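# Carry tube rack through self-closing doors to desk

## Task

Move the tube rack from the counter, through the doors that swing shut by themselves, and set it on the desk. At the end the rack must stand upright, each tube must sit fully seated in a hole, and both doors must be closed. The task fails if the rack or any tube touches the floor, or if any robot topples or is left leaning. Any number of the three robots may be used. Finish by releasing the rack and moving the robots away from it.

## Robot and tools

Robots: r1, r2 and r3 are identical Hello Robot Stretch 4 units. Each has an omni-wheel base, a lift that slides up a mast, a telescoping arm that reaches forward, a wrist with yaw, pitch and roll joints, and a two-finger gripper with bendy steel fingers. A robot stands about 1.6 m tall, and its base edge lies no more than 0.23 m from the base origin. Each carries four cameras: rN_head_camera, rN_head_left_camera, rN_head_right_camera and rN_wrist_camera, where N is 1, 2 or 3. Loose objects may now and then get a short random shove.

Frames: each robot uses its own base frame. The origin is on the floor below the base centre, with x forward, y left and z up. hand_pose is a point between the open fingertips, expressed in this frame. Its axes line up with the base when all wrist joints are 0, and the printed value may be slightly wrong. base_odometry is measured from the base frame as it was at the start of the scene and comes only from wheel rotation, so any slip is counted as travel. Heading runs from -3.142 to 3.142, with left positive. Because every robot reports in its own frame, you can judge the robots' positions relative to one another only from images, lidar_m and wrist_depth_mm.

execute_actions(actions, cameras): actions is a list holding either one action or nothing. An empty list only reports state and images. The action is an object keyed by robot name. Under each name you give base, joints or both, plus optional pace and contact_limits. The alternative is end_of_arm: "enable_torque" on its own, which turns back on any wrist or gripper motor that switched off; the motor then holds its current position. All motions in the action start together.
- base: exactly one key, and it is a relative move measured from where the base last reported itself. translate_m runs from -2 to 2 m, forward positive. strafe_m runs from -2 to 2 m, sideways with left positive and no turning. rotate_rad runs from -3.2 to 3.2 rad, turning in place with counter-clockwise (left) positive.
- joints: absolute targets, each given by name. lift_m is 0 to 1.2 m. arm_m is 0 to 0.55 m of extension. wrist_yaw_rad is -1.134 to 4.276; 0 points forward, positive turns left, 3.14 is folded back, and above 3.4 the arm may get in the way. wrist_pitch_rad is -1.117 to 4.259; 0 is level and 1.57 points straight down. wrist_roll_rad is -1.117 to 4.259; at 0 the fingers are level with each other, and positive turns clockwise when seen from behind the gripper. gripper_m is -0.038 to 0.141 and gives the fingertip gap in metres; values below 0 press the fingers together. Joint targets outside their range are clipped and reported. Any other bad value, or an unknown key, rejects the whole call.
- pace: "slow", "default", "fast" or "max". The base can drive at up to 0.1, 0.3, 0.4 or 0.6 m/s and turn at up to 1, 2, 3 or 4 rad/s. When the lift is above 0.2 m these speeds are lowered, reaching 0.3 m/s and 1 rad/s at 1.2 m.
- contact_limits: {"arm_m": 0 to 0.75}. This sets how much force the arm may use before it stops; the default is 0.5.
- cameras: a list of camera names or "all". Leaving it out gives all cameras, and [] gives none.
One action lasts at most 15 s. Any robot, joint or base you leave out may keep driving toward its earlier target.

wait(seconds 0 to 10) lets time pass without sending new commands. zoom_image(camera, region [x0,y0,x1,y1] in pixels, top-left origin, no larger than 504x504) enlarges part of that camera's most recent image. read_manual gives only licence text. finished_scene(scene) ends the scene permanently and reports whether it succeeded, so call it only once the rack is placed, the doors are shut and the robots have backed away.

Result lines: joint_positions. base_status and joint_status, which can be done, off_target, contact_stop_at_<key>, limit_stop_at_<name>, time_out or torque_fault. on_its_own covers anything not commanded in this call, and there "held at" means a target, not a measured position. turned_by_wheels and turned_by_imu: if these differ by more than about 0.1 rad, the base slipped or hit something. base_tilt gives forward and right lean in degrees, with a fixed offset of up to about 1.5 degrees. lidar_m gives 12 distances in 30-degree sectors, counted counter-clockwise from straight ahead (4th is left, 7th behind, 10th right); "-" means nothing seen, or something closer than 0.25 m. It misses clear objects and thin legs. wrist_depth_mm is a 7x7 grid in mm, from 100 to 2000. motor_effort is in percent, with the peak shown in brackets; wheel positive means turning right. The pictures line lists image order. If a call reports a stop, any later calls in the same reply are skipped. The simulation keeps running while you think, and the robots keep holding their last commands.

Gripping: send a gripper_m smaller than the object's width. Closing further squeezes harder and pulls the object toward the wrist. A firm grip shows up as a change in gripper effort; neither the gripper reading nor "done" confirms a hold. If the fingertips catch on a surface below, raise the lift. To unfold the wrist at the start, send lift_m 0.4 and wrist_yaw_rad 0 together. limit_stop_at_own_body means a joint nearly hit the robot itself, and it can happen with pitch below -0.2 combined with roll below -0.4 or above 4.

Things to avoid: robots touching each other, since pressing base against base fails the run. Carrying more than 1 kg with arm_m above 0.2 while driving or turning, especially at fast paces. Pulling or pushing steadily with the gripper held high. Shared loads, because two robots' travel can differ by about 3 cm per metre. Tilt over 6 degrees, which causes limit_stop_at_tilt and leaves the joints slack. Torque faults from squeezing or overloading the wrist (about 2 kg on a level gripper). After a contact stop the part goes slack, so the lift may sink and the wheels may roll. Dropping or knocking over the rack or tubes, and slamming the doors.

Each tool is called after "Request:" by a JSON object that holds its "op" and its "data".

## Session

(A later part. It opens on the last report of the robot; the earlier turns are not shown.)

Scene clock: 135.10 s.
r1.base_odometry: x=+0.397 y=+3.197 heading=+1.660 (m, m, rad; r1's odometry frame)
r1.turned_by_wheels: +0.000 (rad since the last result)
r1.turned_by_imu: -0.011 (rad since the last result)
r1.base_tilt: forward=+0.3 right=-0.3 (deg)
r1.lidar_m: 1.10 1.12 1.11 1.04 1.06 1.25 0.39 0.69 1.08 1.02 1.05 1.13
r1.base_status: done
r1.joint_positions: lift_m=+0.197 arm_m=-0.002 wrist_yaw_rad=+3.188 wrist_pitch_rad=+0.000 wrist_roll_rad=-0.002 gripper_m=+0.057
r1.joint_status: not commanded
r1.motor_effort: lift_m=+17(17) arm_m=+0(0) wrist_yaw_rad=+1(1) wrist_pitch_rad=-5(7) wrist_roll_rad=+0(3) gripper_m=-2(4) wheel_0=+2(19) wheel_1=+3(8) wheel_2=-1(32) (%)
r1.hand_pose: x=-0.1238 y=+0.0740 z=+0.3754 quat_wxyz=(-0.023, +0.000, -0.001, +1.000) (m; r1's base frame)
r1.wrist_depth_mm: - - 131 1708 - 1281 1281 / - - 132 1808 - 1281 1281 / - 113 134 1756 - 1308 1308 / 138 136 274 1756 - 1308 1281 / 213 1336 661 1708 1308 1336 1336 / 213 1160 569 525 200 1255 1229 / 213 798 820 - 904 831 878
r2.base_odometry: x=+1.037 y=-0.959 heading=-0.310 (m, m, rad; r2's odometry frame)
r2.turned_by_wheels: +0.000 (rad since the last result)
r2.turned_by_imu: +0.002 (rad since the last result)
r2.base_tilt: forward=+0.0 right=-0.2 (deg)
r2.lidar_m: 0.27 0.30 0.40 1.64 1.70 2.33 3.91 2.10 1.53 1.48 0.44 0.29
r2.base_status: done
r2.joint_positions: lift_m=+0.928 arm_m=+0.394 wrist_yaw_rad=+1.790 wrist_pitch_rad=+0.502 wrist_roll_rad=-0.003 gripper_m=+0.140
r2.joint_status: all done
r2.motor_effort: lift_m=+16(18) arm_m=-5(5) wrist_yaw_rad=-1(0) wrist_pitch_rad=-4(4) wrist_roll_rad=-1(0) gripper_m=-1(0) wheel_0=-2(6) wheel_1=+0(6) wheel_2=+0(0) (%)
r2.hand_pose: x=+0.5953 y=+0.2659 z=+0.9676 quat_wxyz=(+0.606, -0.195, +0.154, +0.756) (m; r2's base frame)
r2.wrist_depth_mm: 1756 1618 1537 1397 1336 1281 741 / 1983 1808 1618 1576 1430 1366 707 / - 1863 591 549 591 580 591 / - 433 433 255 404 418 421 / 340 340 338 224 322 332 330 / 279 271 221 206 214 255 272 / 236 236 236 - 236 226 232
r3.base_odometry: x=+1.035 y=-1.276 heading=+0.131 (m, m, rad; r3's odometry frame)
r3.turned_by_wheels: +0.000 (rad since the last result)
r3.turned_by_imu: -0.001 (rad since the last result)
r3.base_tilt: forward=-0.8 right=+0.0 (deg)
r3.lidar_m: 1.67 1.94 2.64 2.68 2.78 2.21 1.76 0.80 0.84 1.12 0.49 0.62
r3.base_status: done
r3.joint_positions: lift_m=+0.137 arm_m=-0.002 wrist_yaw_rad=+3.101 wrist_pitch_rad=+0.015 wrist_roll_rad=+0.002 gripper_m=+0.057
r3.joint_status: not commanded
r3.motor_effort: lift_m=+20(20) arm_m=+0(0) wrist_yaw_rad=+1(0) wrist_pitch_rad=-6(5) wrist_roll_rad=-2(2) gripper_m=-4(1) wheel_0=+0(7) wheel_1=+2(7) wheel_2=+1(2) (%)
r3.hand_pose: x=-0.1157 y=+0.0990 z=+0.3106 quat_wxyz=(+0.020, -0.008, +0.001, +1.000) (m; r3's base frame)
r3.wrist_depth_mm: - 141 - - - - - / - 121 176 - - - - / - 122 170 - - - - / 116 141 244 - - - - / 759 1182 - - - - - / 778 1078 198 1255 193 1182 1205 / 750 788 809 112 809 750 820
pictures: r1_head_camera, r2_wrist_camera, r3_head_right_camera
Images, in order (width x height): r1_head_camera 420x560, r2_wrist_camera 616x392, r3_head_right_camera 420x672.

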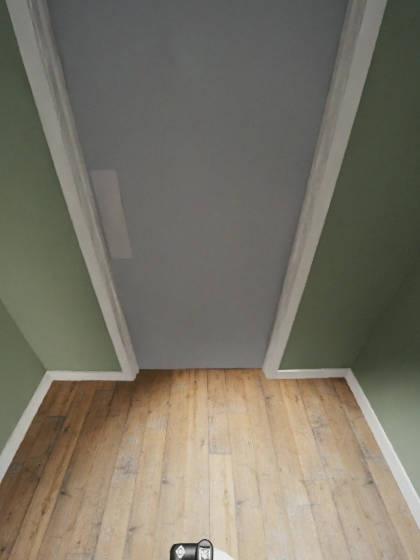

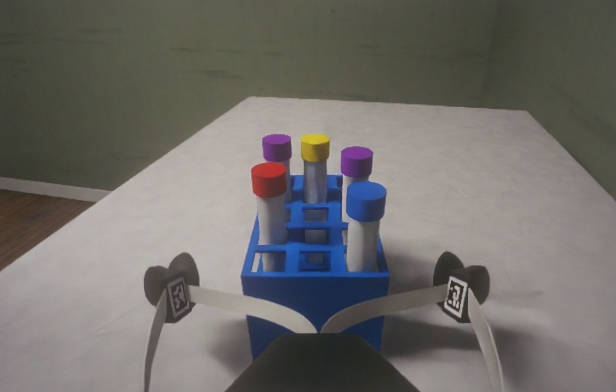

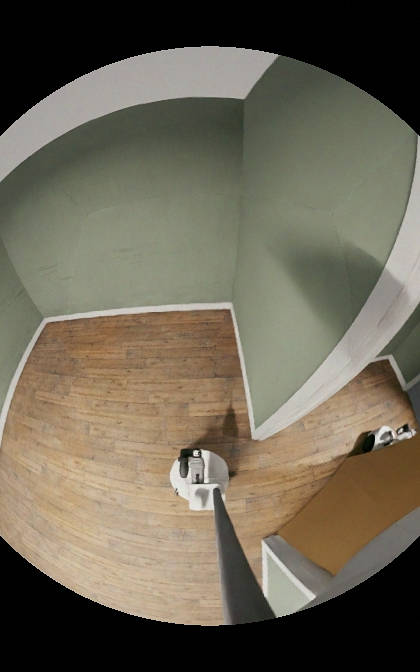

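Request:
{"op": "execute_actions", "data": {"actions": [{"r1": {"base": {"strafe_m": 0.15}, "pace": "fast"}, "r2": {"joints": {"gripper_m": 0.04}}, "r3": {"base": {"translate_m": -0.05}}}], "cameras": ["r2_wrist_camera"]}}

Request:
{"op": "execute_actions", "data": {"actions": [{"r1": {"base": {"translate_m": 0.85}, "pace": "max"}, "r2": {"joints": {"lift_m": 0.96}, "pace": "slow"}, "r3": {"base": {"strafe_m": -0.27}}}], "cameras": ["r2_wrist_camera", "r2_head_left_camera"]}}

Scene clock: 145.30 s.
r1.base_odometry: x=+0.248 y=+3.184 heading=+1.660 (m, m, rad; r1's odometry frame)
r1.turned_by_wheels: +0.000 (rad since the last result)
r1.turned_by_imu: -0.003 (rad since the last result)
r1.base_tilt: forward=+0.3 right=-0.3 (deg)
r1.lidar_m: 1.08 1.08 0.96 0.89 0.91 1.22 1.13 1.20 1.24 1.17 1.21 1.16
r1.base_status: done
r1.joint_positions: lift_m=+0.197 arm_m=-0.002 wrist_yaw_rad=+3.188 wrist_pitch_rad=+0.000 wrist_roll_rad=-0.002 gripper_m=+0.057
r1.joint_status: not commanded
r1.motor_effort: lift_m=+17(17) arm_m=+0(0) wrist_yaw_rad=+2(0) wrist_pitch_rad=-6(5) wrist_roll_rad=-2(2) gripper_m=-3(5) wheel_0=+1(15) wheel_1=+0(13) wheel_2=+0(1) (%)
r1.hand_pose: x=-0.1238 y=+0.0740 z=+0.3754 quat_wxyz=(-0.023, +0.000, -0.001, +1.000) (m; r1's base frame)
r1.wrist_depth_mm: - - 131 1281 1308 1281 1160 / - - 132 1281 1281 1308 1182 / - 113 134 1308 1308 1336 1160 / 138 136 273 1308 1308 1336 1160 / 213 1336 1336 1366 1336 1308 1160 / 214 1138 991 1138 200 1229 1078 / 212 788 866 - 904 831 878
r2.base_odometry: x=+1.037 y=-0.959 heading=-0.310 (m, m, rad; r2's odometry frame)
r2.turned_by_wheels: +0.000 (rad since the last result)
r2.turned_by_imu: +0.002 (rad since the last result)
r2.base_tilt: forward=+0.0 right=-0.2 (deg)
r2.lidar_m: 0.27 0.30 0.40 1.63 1.72 2.34 3.94 2.13 1.55 1.48 0.43 0.31
r2.base_status: not commanded
r2.joint_positions: lift_m=+0.928 arm_m=+0.394 wrist_yaw_rad=+1.790 wrist_pitch_rad=+0.499 wrist_roll_rad=-0.003 gripper_m=+0.040
r2.joint_status: all done
r2.motor_effort: lift_m=+16(16) arm_m=-6(6) wrist_yaw_rad=-1(0) wrist_pitch_rad=+6(4) wrist_roll_rad=-1(2) gripper_m=-16(7) wheel_0=-2(2) wheel_1=+0(1) wheel_2=+0(0) (%)
r2.hand_pose: x=+0.5951 y=+0.2663 z=+0.9685 quat_wxyz=(+0.606, -0.193, +0.153, +0.756) (m; r2's base frame)
r2.wrist_depth_mm: 1661 1661 1537 1464 1336 1255 732 / 1921 1756 1661 1499 1430 1336 715 / - 1921 609 559 597 591 591 / - 442 436 252 410 430 427 / 345 342 343 233 324 336 332 / 282 283 195 204 195 276 276 / 238 231 239 - 236 228 234
r3.base_odometry: x=+0.985 y=-1.283 heading=+0.131 (m, m, rad; r3's odometry frame)
r3.turned_by_wheels: +0.000 (rad since the last result)
r3.turned_by_imu: +0.001 (rad since the last result)
r3.base_tilt: forward=-0.7 right=+0.1 (deg)
r3.lidar_m: 1.68 1.98 2.74 2.69 2.80 2.18 1.79 0.72 0.52 0.48 0.51 0.61
r3.base_status: done
r3.joint_positions: lift_m=+0.137 arm_m=-0.002 wrist_yaw_rad=+3.101 wrist_pitch_rad=+0.015 wrist_roll_rad=+0.002 gripper_m=+0.057
r3.joint_status: not commanded
r3.motor_effort: lift_m=+20(20) arm_m=+0(1) wrist_yaw_rad=+0(2) wrist_pitch_rad=-7(4) wrist_roll_rad=+1(2) gripper_m=-4(2) wheel_0=+0(5) wheel_1=+1(7) wheel_2=+0(7) (%)
r3.hand_pose: x=-0.1157 y=+0.0990 z=+0.3106 quat_wxyz=(+0.020, -0.008, +0.001, +1.000) (m; r3's base frame)
r3.wrist_depth_mm: - 141 - - - - - / - 121 175 - - - - / - 122 170 - - - - / 116 141 243 - - - - / 750 1182 - - - - - / 750 1060 198 1229 194 1229 1160 / 750 798 809 112 798 741 820
pictures: r2_wrist_camera
Images, in order (width x height): r2_wrist_camera 616x392.

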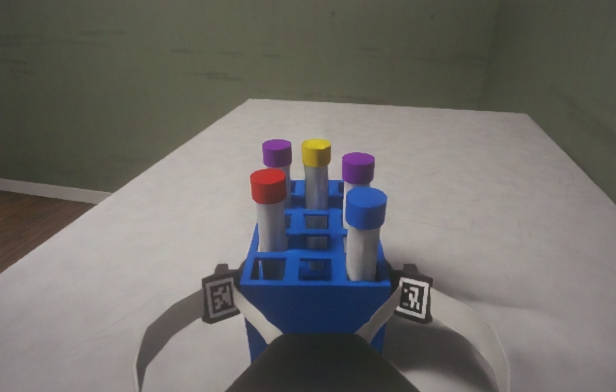

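Scene clock: 148.20 s.
r1.base_odometry: x=+0.172 y=+4.030 heading=+1.661 (m, m, rad; r1's odometry frame)
r1.turned_by_wheels: +0.000 (rad since the last result)
r1.turned_by_imu: -0.005 (rad since the last result)
r1.base_tilt: forward=+0.3 right=-0.2 (deg)
r1.lidar_m: 0.25 0.26 0.35 0.64 0.97 1.29 2.01 1.70 1.18 0.98 0.40 0.28
r1.base_status: done
r1.joint_positions: lift_m=+0.197 arm_m=-0.002 wrist_yaw_rad=+3.188 wrist_pitch_rad=+0.000 wrist_roll_rad=-0.002 gripper_m=+0.057
r1.joint_status: not commanded
r1.motor_effort: lift_m=+18(17) arm_m=+0(0) wrist_yaw_rad=+0(0) wrist_pitch_rad=-4(7) wrist_roll_rad=+0(0) gripper_m=-2(1) wheel_0=+0(11) wheel_1=+1(11) wheel_2=+1(13) (%)
r1.hand_pose: x=-0.1238 y=+0.0740 z=+0.3754 quat_wxyz=(-0.023, +0.000, -0.001, +1.000) (m; r1's base frame)
r1.wrist_depth_mm: - - 131 - - 1863 1205 / - - 132 - - 1863 1255 / - 113 134 - - 1808 1229 / 139 136 273 - - 1808 1229 / 214 - - - - 1661 1205 / 213 1138 1008 1098 200 1229 1138 / 212 798 878 - 904 842 891
r2.base_odometry: x=+1.037 y=-0.959 heading=-0.310 (m, m, rad; r2's odometry frame)
r2.turned_by_wheels: +0.000 (rad since the last result)
r2.turned_by_imu: +0.001 (rad since the last result)
r2.base_tilt: forward=+0.0 right=-0.2 (deg)
r2.lidar_m: 0.26 0.30 0.40 1.62 1.71 2.33 3.94 2.13 1.54 1.47 0.40 0.31
r2.base_status: not commanded
r2.joint_positions: lift_m=+0.960 arm_m=+0.394 wrist_yaw_rad=+1.790 wrist_pitch_rad=+0.503 wrist_roll_rad=-0.003 gripper_m=+0.040
r2.joint_status: all done
r2.motor_effort: lift_m=+22(22) arm_m=-5(6) wrist_yaw_rad=-1(1) wrist_pitch_rad=-8(7) wrist_roll_rad=-2(1) gripper_m=-16(13) wheel_0=-2(2) wheel_1=+0(0) wheel_2=+0(0) (%)
r2.hand_pose: x=+0.5953 y=+0.2657 z=+0.9989 quat_wxyz=(+0.606, -0.195, +0.155, +0.756) (m; r2's base frame)
r2.wrist_depth_mm: 1756 1618 1499 1499 1397 1308 732 / 1921 1808 1661 1537 1430 1366 707 / - - 732 661 668 668 634 / - - 496 253 459 488 480 / 1863 389 384 234 364 382 379 / 319 322 195 203 195 312 312 / 268 262 271 - 268 258 264
r3.base_odometry: x=+1.020 y=-1.551 heading=+0.131 (m, m, rad; r3's odometry frame)
r3.turned_by_wheels: +0.000 (rad since the last result)
r3.turned_by_imu: -0.001 (rad since the last result)
r3.base_tilt: forward=-0.7 right=+0.0 (deg)
r3.lidar_m: 0.67 2.02 2.72 2.96 3.08 2.21 0.67 0.38 0.25 0.25 0.25 0.32
r3.base_status: done
r3.joint_positions: lift_m=+0.137 arm_m=-0.002 wrist_yaw_rad=+3.101 wrist_pitch_rad=+0.015 wrist_roll_rad=+0.002 gripper_m=+0.057
r3.joint_status: not commanded
r3.motor_effort: lift_m=+20(20) arm_m=+0(0) wrist_yaw_rad=+2(2) wrist_pitch_rad=-6(5) wrist_roll_rad=-1(1) gripper_m=-4(0) wheel_0=+0(8) wheel_1=+2(7) wheel_2=+0(1) (%)
r3.hand_pose: x=-0.1157 y=+0.0990 z=+0.3106 quat_wxyz=(+0.020, -0.008, +0.001, +1.000) (m; r3's base frame)
r3.wrist_depth_mm: - 141 1229 - - - - / - 121 175 - - - - / - 122 170 - - - - / 116 141 244 - - - - / 492 691 1098 - - - - / 508 691 199 1205 193 1205 1182 / 504 654 798 112 809 750 820
pictures: r2_head_left_camera, r2_wrist_camera
Images, in order (width x height): r2_head_left_camera 420x672, r2_wrist_camera 616x392.

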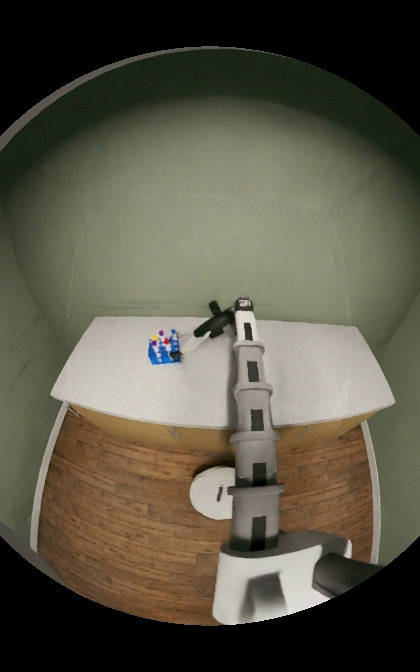

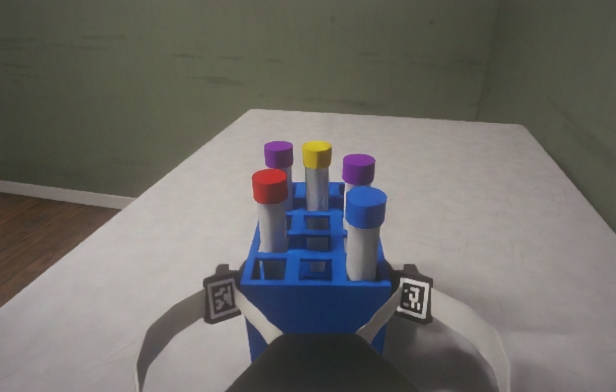

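Request:
{"op": "execute_actions", "data": {"actions": [{"r1": {"base": {"translate_m": 0.6}, "pace": "slow"}, "r2": {"base": {"translate_m": -1.95}, "joints": {"lift_m": 1.0, "arm_m": 0.003, "wrist_yaw_rad": 3.1}, "pace": "fast"}, "r3": {"base": {"strafe_m": -0.8}}}], "cameras": ["r2_wrist_camera", "r2_head_right_camera", "r1_head_left_camera", "r3_head_right_camera"]}}

Scene clock: 184.07 s.
r1.base_odometry: x=+0.118 y=+4.627 heading=+1.661 (m, m, rad; r1's odometry frame)
r1.turned_by_wheels: +0.000 (rad since the last result)
r1.turned_by_imu: -0.003 (rad since the last result)
r1.base_tilt: forward=+0.2 right=-0.4 (deg)
r1.lidar_m: 0.25 1.06 2.13 1.36 0.47 0.53 1.83 1.66 0.34 0.25 - 0.25
r1.base_status: done
r1.joint_positions: lift_m=+0.197 arm_m=-0.002 wrist_yaw_rad=+3.188 wrist_pitch_rad=+0.000 wrist_roll_rad=-0.002 gripper_m=+0.057
r1.joint_status: not commanded
r1.motor_effort: lift_m=+18(18) arm_m=+0(0) wrist_yaw_rad=+1(0) wrist_pitch_rad=-7(6) wrist_roll_rad=+0(3) gripper_m=-3(3) wheel_0=+10(21) wheel_1=+2(18) wheel_2=-12(25) (%)
r1.hand_pose: x=-0.1238 y=+0.0740 z=+0.3754 quat_wxyz=(-0.023, +0.000, -0.001, +1.000) (m; r1's base frame)
r1.wrist_depth_mm: - - 132 - - 1921 455 / - - 132 - - 1921 455 / - 113 134 - - 1921 449 / 138 136 274 - - 1921 449 / 214 1983 - - - 1808 449 / 213 1138 991 1138 200 1229 442 / 212 798 878 - 904 831 436
r2.base_odometry: x=-0.820 y=-0.364 heading=-0.310 (m, m, rad; r2's odometry frame)
r2.turned_by_wheels: +0.000 (rad since the last result)
r2.turned_by_imu: +0.003 (rad since the last result)
r2.base_tilt: forward=+0.0 right=-0.3 (deg)
r2.lidar_m: 2.23 2.33 1.71 1.63 1.69 1.93 1.85 1.96 1.54 0.74 0.79 2.12
r2.base_status: done
r2.joint_positions: lift_m=+1.000 arm_m=+0.004 wrist_yaw_rad=+3.100 wrist_pitch_rad=+0.503 wrist_roll_rad=-0.003 gripper_m=+0.040
r2.joint_status: all done
r2.motor_effort: lift_m=+21(27) arm_m=-6(6) wrist_yaw_rad=-2(7) wrist_pitch_rad=-8(8) wrist_roll_rad=-1(2) gripper_m=-14(15) wheel_0=+0(4) wheel_1=+0(6) wheel_2=-2(10) (%)
r2.hand_pose: x=-0.0740 y=+0.0978 z=+1.0389 quat_wxyz=(+0.020, -0.249, +0.004, +0.968) (m; r2's base frame)
r2.wrist_depth_mm: 1756 1756 1808 1756 1863 1756 1756 / 1863 1921 1921 1863 1983 1808 1808 / - - - - - - - / 231 - - 256 - - - / 232 1921 1921 233 1808 1863 1863 / 231 1464 195 204 195 1499 1499 / 237 310 1366 - 1281 1255 1281
r3.base_odometry: x=+1.124 y=-2.344 heading=+0.130 (m, m, rad; r3's odometry frame)
r3.turned_by_wheels: +0.000 (rad since the last result)
r3.turned_by_imu: -0.003 (rad since the last result)
r3.base_tilt: forward=-0.7 right=+0.0 (deg)
r3.lidar_m: 0.87 0.71 0.58 3.77 0.85 0.32 0.25 - 0.25 1.76 1.31 0.96
r3.base_status: done
r3.joint_positions: lift_m=+0.137 arm_m=-0.002 wrist_yaw_rad=+3.101 wrist_pitch_rad=+0.015 wrist_roll_rad=+0.002 gripper_m=+0.057
r3.joint_status: not commanded
r3.motor_effort: lift_m=+20(20) arm_m=+0(0) wrist_yaw_rad=+1(0) wrist_pitch_rad=-5(6) wrist_roll_rad=-1(1) gripper_m=+0(3) wheel_0=-2(21) wheel_1=-4(30) wheel_2=+3(8) (%)
r3.hand_pose: x=-0.1157 y=+0.0990 z=+0.3106 quat_wxyz=(+0.020, -0.008, +0.001, +1.000) (m; r3's base frame)
r3.wrist_depth_mm: - 141 366 418 496 603 - / - 121 175 421 496 603 - / - 122 169 427 496 609 - / 116 141 244 421 492 597 - / 289 325 359 418 492 609 1182 / 290 322 198 421 193 609 732 / 291 312 368 112 508 585 715
pictures: r1_head_left_camera, r2_head_right_camera, r2_wrist_camera, r3_head_right_camera
Images, in order (width x height): r1_head_left_camera 420x672, r2_head_right_camera 420x672, r2_wrist_camera 616x392, r3_head_right_camera 420x672.

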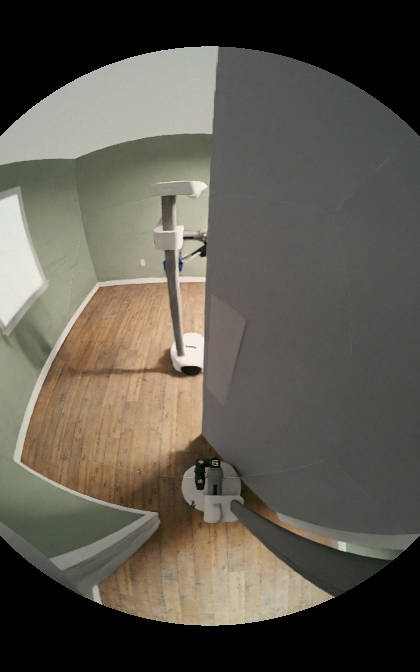

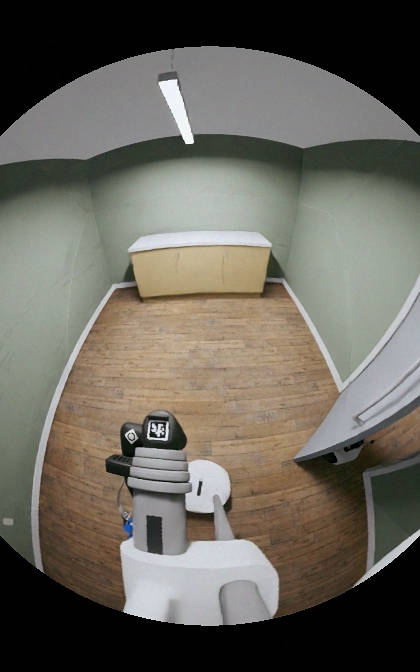

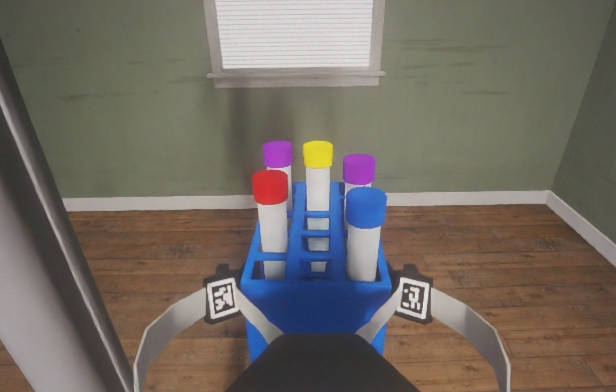

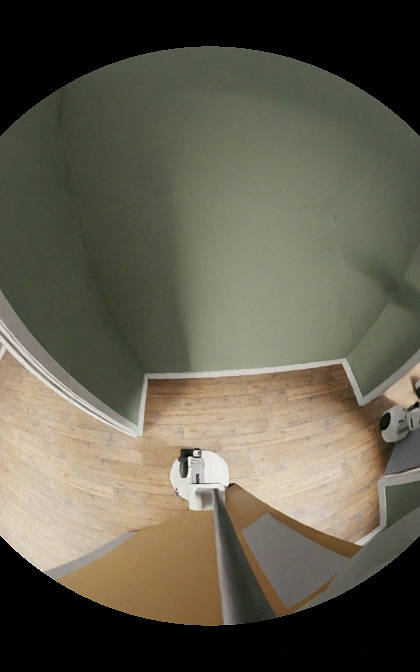

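Request:
{"op": "execute_actions", "data": {"actions": [{"r1": {"base": {"translate_m": 0.3}}, "r2": {"joints": {"lift_m": 0.6}}, "r3": {"base": {"translate_m": -0.33}}}], "cameras": []}}

Request:
{"op": "execute_actions", "data": {"actions": [{"r1": {"base": {"strafe_m": -0.25}}, "r3": {"base": {"strafe_m": -0.48}}, "r2": {"joints": {"lift_m": 0.5}}}], "cameras": ["r1_head_right_camera", "r3_head_left_camera"]}}

Scene clock: 192.80 s.
r1.base_odometry: x=+0.090 y=+4.926 heading=+1.661 (m, m, rad; r1's odometry frame)
r1.turned_by_wheels: +0.000 (rad since the last result)
r1.turned_by_imu: -0.005 (rad since the last result)
r1.base_tilt: forward=+0.4 right=-0.2 (deg)
r1.lidar_m: 0.72 0.72 2.13 2.03 0.85 0.69 2.22 0.60 0.25 0.25 - 0.25
r1.base_status: done
r1.joint_positions: lift_m=+0.197 arm_m=-0.002 wrist_yaw_rad=+3.188 wrist_pitch_rad=+0.000 wrist_roll_rad=-0.002 gripper_m=+0.057
r1.joint_status: not commanded
r1.motor_effort: lift_m=+17(17) arm_m=+0(0) wrist_yaw_rad=+1(1) wrist_pitch_rad=-6(5) wrist_roll_rad=+0(0) gripper_m=-3(3) wheel_0=+7(14) wheel_1=+0(1) wheel_2=-6(20) (%)
r1.hand_pose: x=-0.1238 y=+0.0740 z=+0.3754 quat_wxyz=(-0.023, +0.000, -0.001, +1.000) (m; r1's base frame)
r1.wrist_depth_mm: - - 131 - - 699 668 / - - 132 - - 691 683 / - 113 134 - - 699 676 / 139 136 273 - - 699 683 / 213 1983 - - - 699 691 / 213 1160 1008 1138 200 691 699 / 213 788 866 - 904 691 691
r2.base_odometry: x=-0.820 y=-0.364 heading=-0.310 (m, m, rad; r2's odometry frame)
r2.turned_by_wheels: +0.000 (rad since the last result)
r2.turned_by_imu: +0.002 (rad since the last result)
r2.base_tilt: forward=+0.0 right=-0.2 (deg)
r2.lidar_m: 2.23 2.32 1.70 1.63 1.71 1.95 1.86 1.95 1.55 0.72 0.70 2.13
r2.base_status: not commanded
r2.joint_positions: lift_m=+0.600 arm_m=+0.004 wrist_yaw_rad=+3.100 wrist_pitch_rad=+0.503 wrist_roll_rad=-0.003 gripper_m=+0.040
r2.joint_status: all done
r2.motor_effort: lift_m=+17(23) arm_m=-5(5) wrist_yaw_rad=-2(2) wrist_pitch_rad=-8(8) wrist_roll_rad=-1(1) gripper_m=-13(15) wheel_0=+0(0) wheel_1=-1(1) wheel_2=-1(1) (%)
r2.hand_pose: x=-0.0740 y=+0.0978 z=+0.6392 quat_wxyz=(+0.020, -0.249, +0.004, +0.968) (m; r2's base frame)
r2.wrist_depth_mm: 1756 1756 1756 1808 1756 1863 1808 / 1921 1863 1921 1863 1983 1921 1863 / 1921 - - - - - - / 231 1576 1618 256 1537 1618 1576 / 231 1308 1255 233 1205 1255 1255 / 231 991 195 204 195 1042 1025 / 239 312 878 - 866 842 866
r3.base_odometry: x=+0.797 y=-2.387 heading=+0.130 (m, m, rad; r3's odometry frame)
r3.turned_by_wheels: +0.000 (rad since the last result)
r3.turned_by_imu: +0.001 (rad since the last result)
r3.base_tilt: forward=-0.6 right=+0.1 (deg)
r3.lidar_m: 1.22 0.81 3.22 3.75 0.29 0.25 - 0.25 0.28 1.73 1.76 1.29
r3.base_status: done
r3.joint_positions: lift_m=+0.137 arm_m=-0.002 wrist_yaw_rad=+3.101 wrist_pitch_rad=+0.015 wrist_roll_rad=+0.002 gripper_m=+0.057
r3.joint_status: not commanded
r3.motor_effort: lift_m=+20(20) arm_m=+0(0) wrist_yaw_rad=+4(2) wrist_pitch_rad=-5(6) wrist_roll_rad=-1(2) gripper_m=-3(3) wheel_0=-3(9) wheel_1=-5(11) wheel_2=+4(18) (%)
r3.hand_pose: x=-0.1157 y=+0.0990 z=+0.3106 quat_wxyz=(+0.020, -0.008, +0.001, +1.000) (m; r3's base frame)
r3.wrist_depth_mm: - 141 324 330 334 336 338 / - 121 175 329 332 336 342 / - 123 170 329 332 336 343 / 116 141 245 329 334 338 342 / 317 324 325 329 330 338 342 / 319 320 198 332 194 340 342 / 320 324 327 112 334 336 342
pictures: none
No camera images: the call's "cameras" was empty. Leave "cameras" out to get every camera's image.

Scene clock: 195.73 s.
r1.base_odometry: x=+0.339 y=+4.948 heading=+1.661 (m, m, rad; r1's odometry frame)
r1.turned_by_wheels: +0.000 (rad since the last result)
r1.turned_by_imu: +0.000 (rad since the last result)
r1.base_tilt: forward=+0.4 right=-0.3 (deg)
r1.lidar_m: 2.56 0.82 2.39 2.28 0.86 0.89 1.70 0.28 0.25 - 0.25 0.25
r1.base_status: done
r1.joint_positions: lift_m=+0.197 arm_m=-0.002 wrist_yaw_rad=+3.188 wrist_pitch_rad=+0.000 wrist_roll_rad=-0.002 gripper_m=+0.057
r1.joint_status: not commanded
r1.motor_effort: lift_m=+17(17) arm_m=+0(0) wrist_yaw_rad=+2(1) wrist_pitch_rad=-7(6) wrist_roll_rad=-2(1) gripper_m=-3(3) wheel_0=+2(25) wheel_1=-1(18) wheel_2=-1(9) (%)
r1.hand_pose: x=-0.1238 y=+0.0740 z=+0.3754 quat_wxyz=(-0.023, +0.000, -0.001, +1.000) (m; r1's base frame)
r1.wrist_depth_mm: - - 132 - - - 1708 / - - 132 - - - 1661 / - 113 134 - - - 1661 / 138 136 273 - - - 1661 / 213 580 1983 1921 - - 1661 / 213 535 1008 1118 200 1229 931 / 212 500 878 - 917 842 798
r2.base_odometry: x=-0.820 y=-0.364 heading=-0.310 (m, m, rad; r2's odometry frame)
r2.turned_by_wheels: +0.000 (rad since the last result)
r2.turned_by_imu: +0.001 (rad since the last result)
r2.base_tilt: forward=+0.0 right=-0.3 (deg)
r2.lidar_m: 2.24 2.33 1.72 1.63 1.71 1.94 1.86 1.95 1.54 0.88 0.80 0.82
r2.base_status: not commanded
r2.joint_positions: lift_m=+0.500 arm_m=+0.004 wrist_yaw_rad=+3.100 wrist_pitch_rad=+0.503 wrist_roll_rad=-0.003 gripper_m=+0.040
r2.joint_status: all done
r2.motor_effort: lift_m=+17(18) arm_m=-6(5) wrist_yaw_rad=-2(2) wrist_pitch_rad=-8(8) wrist_roll_rad=+0(1) gripper_m=-14(14) wheel_0=+0(0) wheel_1=-1(1) wheel_2=-1(2) (%)
r2.hand_pose: x=-0.0740 y=+0.0978 z=+0.5392 quat_wxyz=(+0.020, -0.249, +0.004, +0.968) (m; r2's base frame)
r2.wrist_depth_mm: 1756 1808 1808 1661 1808 1756 1808 / 1863 1921 1863 1863 1921 1921 1808 / 1808 1921 1921 1983 1921 1863 1863 / 230 1366 1430 256 1308 1397 1430 / 230 1078 1118 233 1042 1098 1098 / 231 866 195 204 194 878 904 / 238 312 778 - 768 741 759
r3.base_odometry: x=+0.860 y=-2.863 heading=+0.130 (m, m, rad; r3's odometry frame)
r3.turned_by_wheels: +0.000 (rad since the last result)
r3.turned_by_imu: -0.001 (rad since the last result)
r3.base_tilt: forward=-0.7 right=+0.0 (deg)
r3.lidar_m: 1.25 1.27 1.18 0.88 0.28 0.25 0.84 0.87 1.18 1.27 1.40 1.29
r3.base_status: done
r3.joint_positions: lift_m=+0.137 arm_m=-0.002 wrist_yaw_rad=+3.101 wrist_pitch_rad=+0.015 wrist_roll_rad=+0.002 gripper_m=+0.057
r3.joint_status: not commanded
r3.motor_effort: lift_m=+20(20) arm_m=+0(0) wrist_yaw_rad=+3(1) wrist_pitch_rad=-5(5) wrist_roll_rad=-3(2) gripper_m=-2(2) wheel_0=-3(5) wheel_1=+0(16) wheel_2=+3(7) (%)
r3.hand_pose: x=-0.1157 y=+0.0990 z=+0.3106 quat_wxyz=(+0.020, -0.008, +0.001, +1.000) (m; r3's base frame)
r3.wrist_depth_mm: - 141 946 309 317 319 324 / - 121 176 309 314 319 322 / - 122 169 310 314 320 324 / 116 141 244 309 315 319 320 / 946 931 946 312 315 319 325 / 931 931 198 309 194 320 322 / 759 798 820 112 315 319 324
pictures: r1_head_right_camera, r3_head_left_camera
Images, in order (width x height): r1_head_right_camera 420x672, r3_head_left_camera 420x672.

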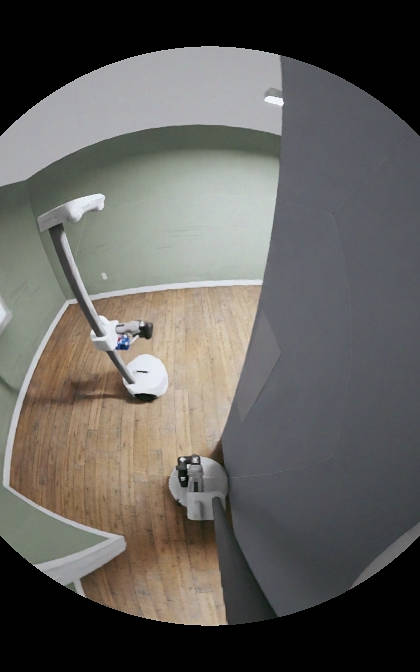

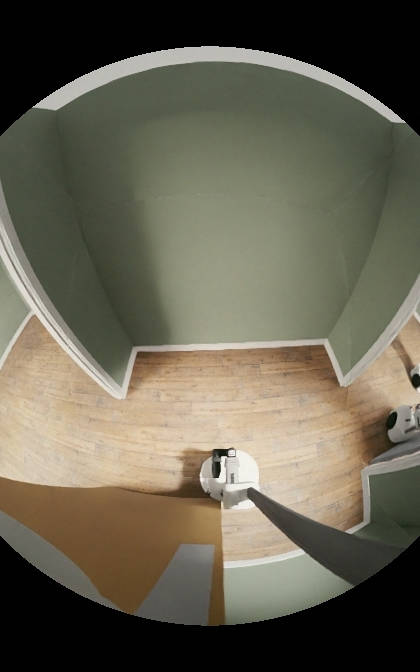

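Request:
{"op": "execute_actions", "data": {"actions": [{"r1": {"base": {"translate_m": 0.5}}, "r3": {"base": {"strafe_m": -0.09}}}], "cameras": ["r1_head_right_camera", "r3_head_left_camera"]}}

Scene clock: 203.70 s.
r1.base_odometry: x=+0.294 y=+5.446 heading=+1.661 (m, m, rad; r1's odometry frame)
r1.turned_by_wheels: +0.000 (rad since the last result)
r1.turned_by_imu: -0.005 (rad since the last result)
r1.base_tilt: forward=+0.3 right=-0.3 (deg)
r1.lidar_m: 2.08 0.41 0.41 2.28 1.59 1.24 0.86 0.25 0.26 1.79 1.83 2.21
r1.base_status: done
r1.joint_positions: lift_m=+0.197 arm_m=-0.002 wrist_yaw_rad=+3.188 wrist_pitch_rad=+0.000 wrist_roll_rad=-0.002 gripper_m=+0.057
r1.joint_status: not commanded
r1.motor_effort: lift_m=+17(17) arm_m=+0(1) wrist_yaw_rad=+1(1) wrist_pitch_rad=-6(7) wrist_roll_rad=-2(0) gripper_m=-3(3) wheel_0=+4(14) wheel_1=-2(2) wheel_2=+0(9) (%)
r1.hand_pose: x=-0.1238 y=+0.0740 z=+0.3754 quat_wxyz=(-0.023, +0.000, -0.001, +1.000) (m; r1's base frame)
r1.wrist_depth_mm: - - 132 - - 1255 1138 / - - 132 - - 1281 1138 / - 113 134 - - 1229 1182 / 138 136 274 - - 1229 1160 / 214 508 809 - - 1229 1182 / 213 473 732 1138 200 1160 1160 / 213 436 831 - 917 842 891
r2.base_odometry: x=-0.820 y=-0.364 heading=-0.310 (m, m, rad; r2's odometry frame)
r2.turned_by_wheels: +0.000 (rad since the last result)
r2.turned_by_imu: +0.001 (rad since the last result)
r2.base_tilt: forward=+0.0 right=-0.3 (deg)
r2.lidar_m: 2.24 2.32 1.70 1.63 1.72 1.97 1.86 1.94 1.54 1.49 0.42 0.40
r2.base_status: not commanded
r2.joint_positions: lift_m=+0.500 arm_m=+0.004 wrist_yaw_rad=+3.100 wrist_pitch_rad=+0.503 wrist_roll_rad=-0.003 gripper_m=+0.040
r2.joint_status: not commanded
r2.motor_effort: lift_m=+17(17) arm_m=-5(6) wrist_yaw_rad=-2(2) wrist_pitch_rad=-7(8) wrist_roll_rad=-1(2) gripper_m=-11(14) wheel_0=+0(0) wheel_1=-1(1) wheel_2=-2(1) (%)
r2.hand_pose: x=-0.0740 y=+0.0978 z=+0.5392 quat_wxyz=(+0.020, -0.249, +0.004, +0.968) (m; r2's base frame)
r2.wrist_depth_mm: 1708 1756 1708 1808 1808 1808 1708 / 1808 1863 1808 1863 1921 1863 1983 / 1863 1983 1863 1983 1921 1983 1808 / 232 1430 1464 255 1308 1366 1397 / 231 1118 1118 233 1060 1098 1078 / 230 854 195 204 195 891 878 / 239 310 759 - 759 750 759
r3.base_odometry: x=+0.872 y=-2.952 heading=+0.130 (m, m, rad; r3's odometry frame)
r3.turned_by_wheels: +0.000 (rad since the last result)
r3.turned_by_imu: +0.000 (rad since the last result)
r3.base_tilt: forward=-0.7 right=+0.0 (deg)
r3.lidar_m: 1.24 1.29 1.25 0.76 0.25 0.33 0.81 0.87 1.19 1.18 1.29 1.26
r3.base_status: done
r3.joint_positions: lift_m=+0.137 arm_m=-0.002 wrist_yaw_rad=+3.101 wrist_pitch_rad=+0.015 wrist_roll_rad=+0.002 gripper_m=+0.057
r3.joint_status: not commanded
r3.motor_effort: lift_m=+21(20) arm_m=+0(0) wrist_yaw_rad=+2(2) wrist_pitch_rad=-6(6) wrist_roll_rad=-3(3) gripper_m=-3(3) wheel_0=-5(8) wheel_1=-1(13) wheel_2=+4(4) (%)
r3.hand_pose: x=-0.1157 y=+0.0990 z=+0.3106 quat_wxyz=(+0.020, -0.008, +0.001, +1.000) (m; r3's base frame)
r3.wrist_depth_mm: - 141 946 960 272 260 266 / - 121 175 946 274 262 267 / - 122 170 946 274 263 267 / 116 141 244 960 273 259 267 / 946 931 946 946 257 262 270 / 917 931 198 960 194 263 268 / 768 798 820 112 257 260 268
pictures: r1_head_right_camera, r3_head_left_camera
Images, in order (width x height): r1_head_right_camera 420x672, r3_head_left_camera 420x672.

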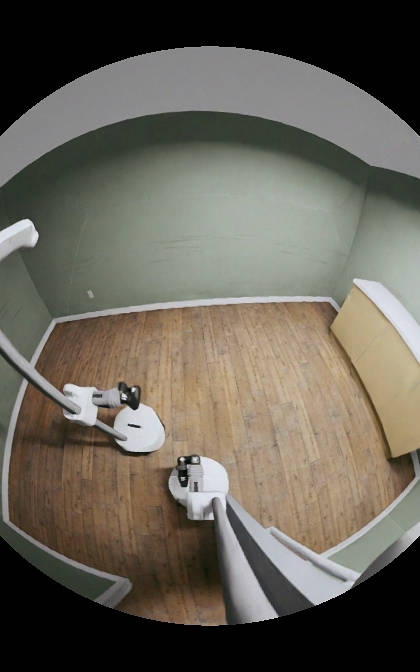

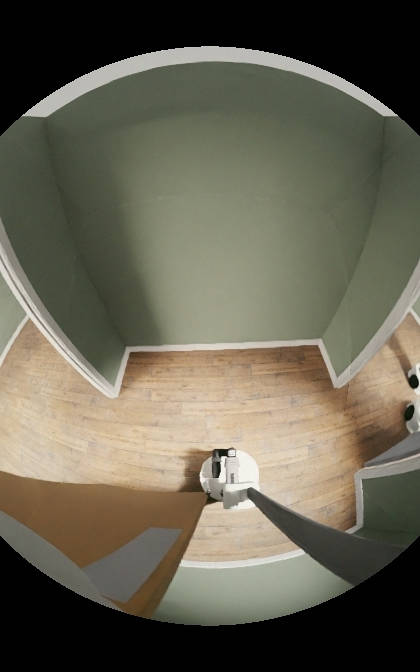

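Request:
{"op": "execute_actions", "data": {"actions": [{"r1": {"base": {"strafe_m": -0.06}, "pace": "slow"}, "r3": {"base": {"translate_m": -0.07}, "pace": "slow"}, "r2": {"base": {"translate_m": -0.07}}}], "cameras": []}}

Request:
{"op": "execute_actions", "data": {"actions": [{"r2": {"base": {"strafe_m": -1.1}, "pace": "max"}}], "cameras": ["r2_head_right_camera", "r2_wrist_camera"]}}

Scene clock: 210.10 s.
r1.base_odometry: x=+0.354 y=+5.452 heading=+1.661 (m, m, rad; r1's odometry frame)
r1.turned_by_wheels: +0.000 (rad since the last result)
r1.turned_by_imu: -0.001 (rad since the last result)
r1.base_tilt: forward=+0.4 right=-0.3 (deg)
r1.lidar_m: 2.09 0.57 0.51 2.33 1.57 1.28 0.68 0.25 0.31 1.72 1.76 2.23
r1.base_status: done
r1.joint_positions: lift_m=+0.197 arm_m=-0.002 wrist_yaw_rad=+3.188 wrist_pitch_rad=+0.000 wrist_roll_rad=-0.002 gripper_m=+0.057
r1.joint_status: not commanded
r1.motor_effort: lift_m=+17(17) arm_m=+0(0) wrist_yaw_rad=+1(1) wrist_pitch_rad=-7(6) wrist_roll_rad=-1(0) gripper_m=-3(4) wheel_0=+4(12) wheel_1=-5(16) wheel_2=+7(8) (%)
r1.hand_pose: x=-0.1238 y=+0.0740 z=+0.3754 quat_wxyz=(-0.023, +0.000, -0.001, +1.000) (m; r1's base frame)
r1.wrist_depth_mm: - - 132 - - - 1138 / - - 132 - - - 1160 / - 113 134 - - - 1182 / 138 136 273 - - - 1182 / 214 484 723 - - 1708 1182 / 214 452 661 1118 200 1182 1160 / 213 424 732 - 891 842 878
r2.base_odometry: x=-0.887 y=-0.343 heading=-0.310 (m, m, rad; r2's odometry frame)
r2.turned_by_wheels: +0.000 (rad since the last result)
r2.turned_by_imu: +0.001 (rad since the last result)
r2.base_tilt: forward=+0.0 right=-0.2 (deg)
r2.lidar_m: 2.30 2.33 1.71 1.63 1.73 1.88 1.79 1.90 1.53 1.48 0.55 0.51
r2.base_status: done
r2.joint_positions: lift_m=+0.500 arm_m=+0.004 wrist_yaw_rad=+3.100 wrist_pitch_rad=+0.503 wrist_roll_rad=-0.003 gripper_m=+0.040
r2.joint_status: not commanded
r2.motor_effort: lift_m=+17(17) arm_m=-5(5) wrist_yaw_rad=-2(1) wrist_pitch_rad=-8(8) wrist_roll_rad=-1(1) gripper_m=-17(15) wheel_0=-1(6) wheel_1=+0(7) wheel_2=-1(7) (%)
r2.hand_pose: x=-0.0740 y=+0.0978 z=+0.5392 quat_wxyz=(+0.020, -0.249, +0.004, +0.968) (m; r2's base frame)
r2.wrist_depth_mm: 1708 1661 1756 1708 1708 1756 1708 / 1808 1756 1808 1863 1808 1863 1863 / 1863 1983 1921 1983 1921 1983 1921 / 231 1430 1366 255 1336 1397 1366 / 231 1098 1138 234 1060 1098 1098 / 230 891 195 204 193 891 891 / 239 309 759 - 768 741 759
r3.base_odometry: x=+0.803 y=-2.961 heading=+0.130 (m, m, rad; r3's odometry frame)
r3.turned_by_wheels: +0.000 (rad since the last result)
r3.turned_by_imu: +0.000 (rad since the last result)
r3.base_tilt: forward=-0.6 right=+0.0 (deg)
r3.lidar_m: 1.28 1.35 1.28 0.59 0.25 0.30 0.75 0.81 1.09 1.13 1.35 1.36
r3.base_status: done
r3.joint_positions: lift_m=+0.137 arm_m=-0.002 wrist_yaw_rad=+3.101 wrist_pitch_rad=+0.015 wrist_roll_rad=+0.002 gripper_m=+0.057
r3.joint_status: not commanded
r3.motor_effort: lift_m=+20(20) arm_m=+0(0) wrist_yaw_rad=+1(1) wrist_pitch_rad=-6(5) wrist_roll_rad=-1(1) gripper_m=-3(5) wheel_0=-4(8) wheel_1=-3(9) wheel_2=+2(9) (%)
r3.hand_pose: x=-0.1157 y=+0.0990 z=+0.3106 quat_wxyz=(+0.020, -0.008, +0.001, +1.000) (m; r3's base frame)
r3.wrist_depth_mm: - 141 878 891 259 260 263 / - 121 175 891 260 262 264 / - 122 170 878 260 260 264 / 116 142 243 878 260 262 264 / 878 866 891 891 258 260 263 / 854 878 198 878 194 263 264 / 768 788 809 112 258 263 264
pictures: none
No camera images: the call's "cameras" was empty. Leave "cameras" out to get every camera's image.

Scene clock: 213.67 s.
r1.base_odometry: x=+0.354 y=+5.452 heading=+1.661 (m, m, rad; r1's odometry frame)
r1.turned_by_wheels: +0.000 (rad since the last result)
r1.turned_by_imu: -0.001 (rad since the last result)
r1.base_tilt: forward=+0.2 right=-0.4 (deg)
r1.lidar_m: 2.09 2.14 2.51 2.34 0.70 0.64 0.69 0.25 0.30 1.72 1.78 2.21
r1.base_status: not commanded
r1.joint_positions: lift_m=+0.197 arm_m=-0.002 wrist_yaw_rad=+3.188 wrist_pitch_rad=+0.000 wrist_roll_rad=-0.002 gripper_m=+0.057
r1.joint_status: not commanded
r1.motor_effort: lift_m=+17(17) arm_m=+0(0) wrist_yaw_rad=+1(1) wrist_pitch_rad=-7(7) wrist_roll_rad=-1(0) gripper_m=-1(2) wheel_0=+4(4) wheel_1=-5(5) wheel_2=+7(7) (%)
r1.hand_pose: x=-0.1238 y=+0.0740 z=+0.3754 quat_wxyz=(-0.023, +0.000, -0.001, +1.000) (m; r1's base frame)
r1.wrist_depth_mm: - - 132 - - 732 723 / - - 132 - - - 820 / - 113 134 - - - 854 / 139 136 271 - - - 866 / 213 484 723 - - 1281 866 / 213 452 654 1098 200 683 621 / 213 421 723 - 842 634 585
r2.base_odometry: x=-1.222 y=-1.391 heading=-0.310 (m, m, rad; r2's odometry frame)
r2.turned_by_wheels: +0.000 (rad since the last result)
r2.turned_by_imu: -0.001 (rad since the last result)
r2.base_tilt: forward=+0.0 right=-0.3 (deg)
r2.lidar_m: 0.69 0.66 0.65 2.75 2.56 1.86 1.54 0.55 0.41 1.58 1.53 0.72
r2.base_status: done
r2.joint_positions: lift_m=+0.500 arm_m=+0.004 wrist_yaw_rad=+3.100 wrist_pitch_rad=+0.503 wrist_roll_rad=-0.003 gripper_m=+0.040
r2.joint_status: not commanded
r2.motor_effort: lift_m=+18(18) arm_m=-5(5) wrist_yaw_rad=-1(2) wrist_pitch_rad=-8(8) wrist_roll_rad=-1(1) gripper_m=-14(13) wheel_0=-2(15) wheel_1=+0(12) wheel_2=+0(1) (%)
r2.hand_pose: x=-0.0740 y=+0.0978 z=+0.5391 quat_wxyz=(+0.020, -0.249, +0.004, +0.968) (m; r2's base frame)
r2.wrist_depth_mm: 676 960 1708 1708 1756 1708 1708 / 661 991 1808 1756 1808 1756 1808 / 668 976 1808 1921 1863 1983 1921 / 231 991 1336 255 1336 1397 1336 / 231 960 1098 232 1042 1098 1078 / 231 842 195 204 194 878 878 / 239 309 778 - 778 732 759
r3.base_odometry: x=+0.803 y=-2.961 heading=+0.130 (m, m, rad; r3's odometry frame)
r3.turned_by_wheels: +0.000 (rad since the last result)
r3.turned_by_imu: +0.000 (rad since the last result)
r3.base_tilt: forward=-0.7 right=+0.1 (deg)
r3.lidar_m: 1.31 1.36 1.30 0.58 0.25 0.32 0.77 0.77 1.08 1.15 1.36 1.38
r3.base_status: not commanded
r3.joint_positions: lift_m=+0.137 arm_m=-0.002 wrist_yaw_rad=+3.101 wrist_pitch_rad=+0.015 wrist_roll_rad=+0.002 gripper_m=+0.057
r3.joint_status: not commanded
r3.motor_effort: lift_m=+20(20) arm_m=+0(0) wrist_yaw_rad=+2(1) wrist_pitch_rad=-5(6) wrist_roll_rad=-1(1) gripper_m=-2(6) wheel_0=-4(4) wheel_1=-3(3) wheel_2=+2(2) (%)
r3.hand_pose: x=-0.1157 y=+0.0990 z=+0.3106 quat_wxyz=(+0.020, -0.008, +0.001, +1.000) (m; r3's base frame)
r3.wrist_depth_mm: - 141 878 878 260 262 262 / - 121 175 878 260 262 264 / - 122 170 878 260 262 263 / 116 142 244 891 260 263 264 / 866 878 878 891 259 260 264 / 866 878 198 878 194 263 264 / 768 798 809 112 260 263 264
pictures: r2_head_right_camera, r2_wrist_camera
Images, in order (width x height): r2_head_right_camera 420x672, r2_wrist_camera 616x392.

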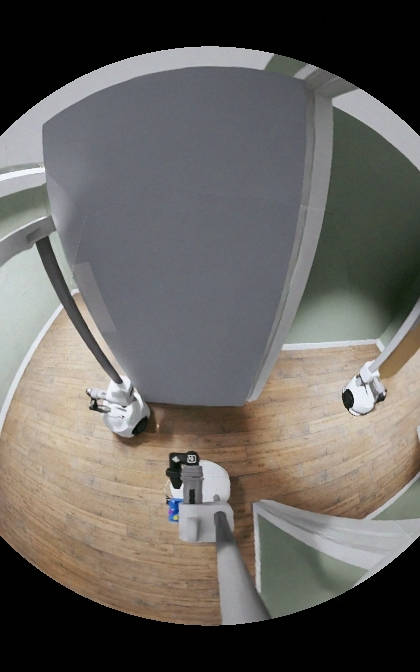

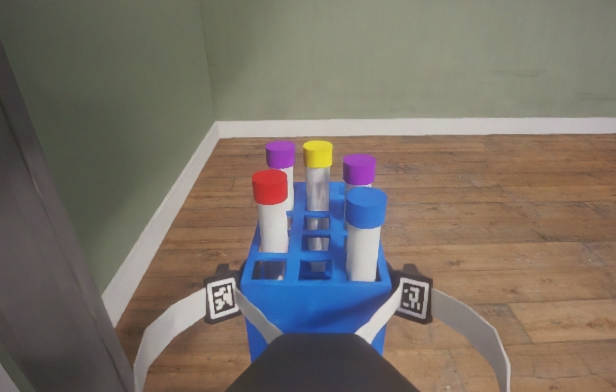

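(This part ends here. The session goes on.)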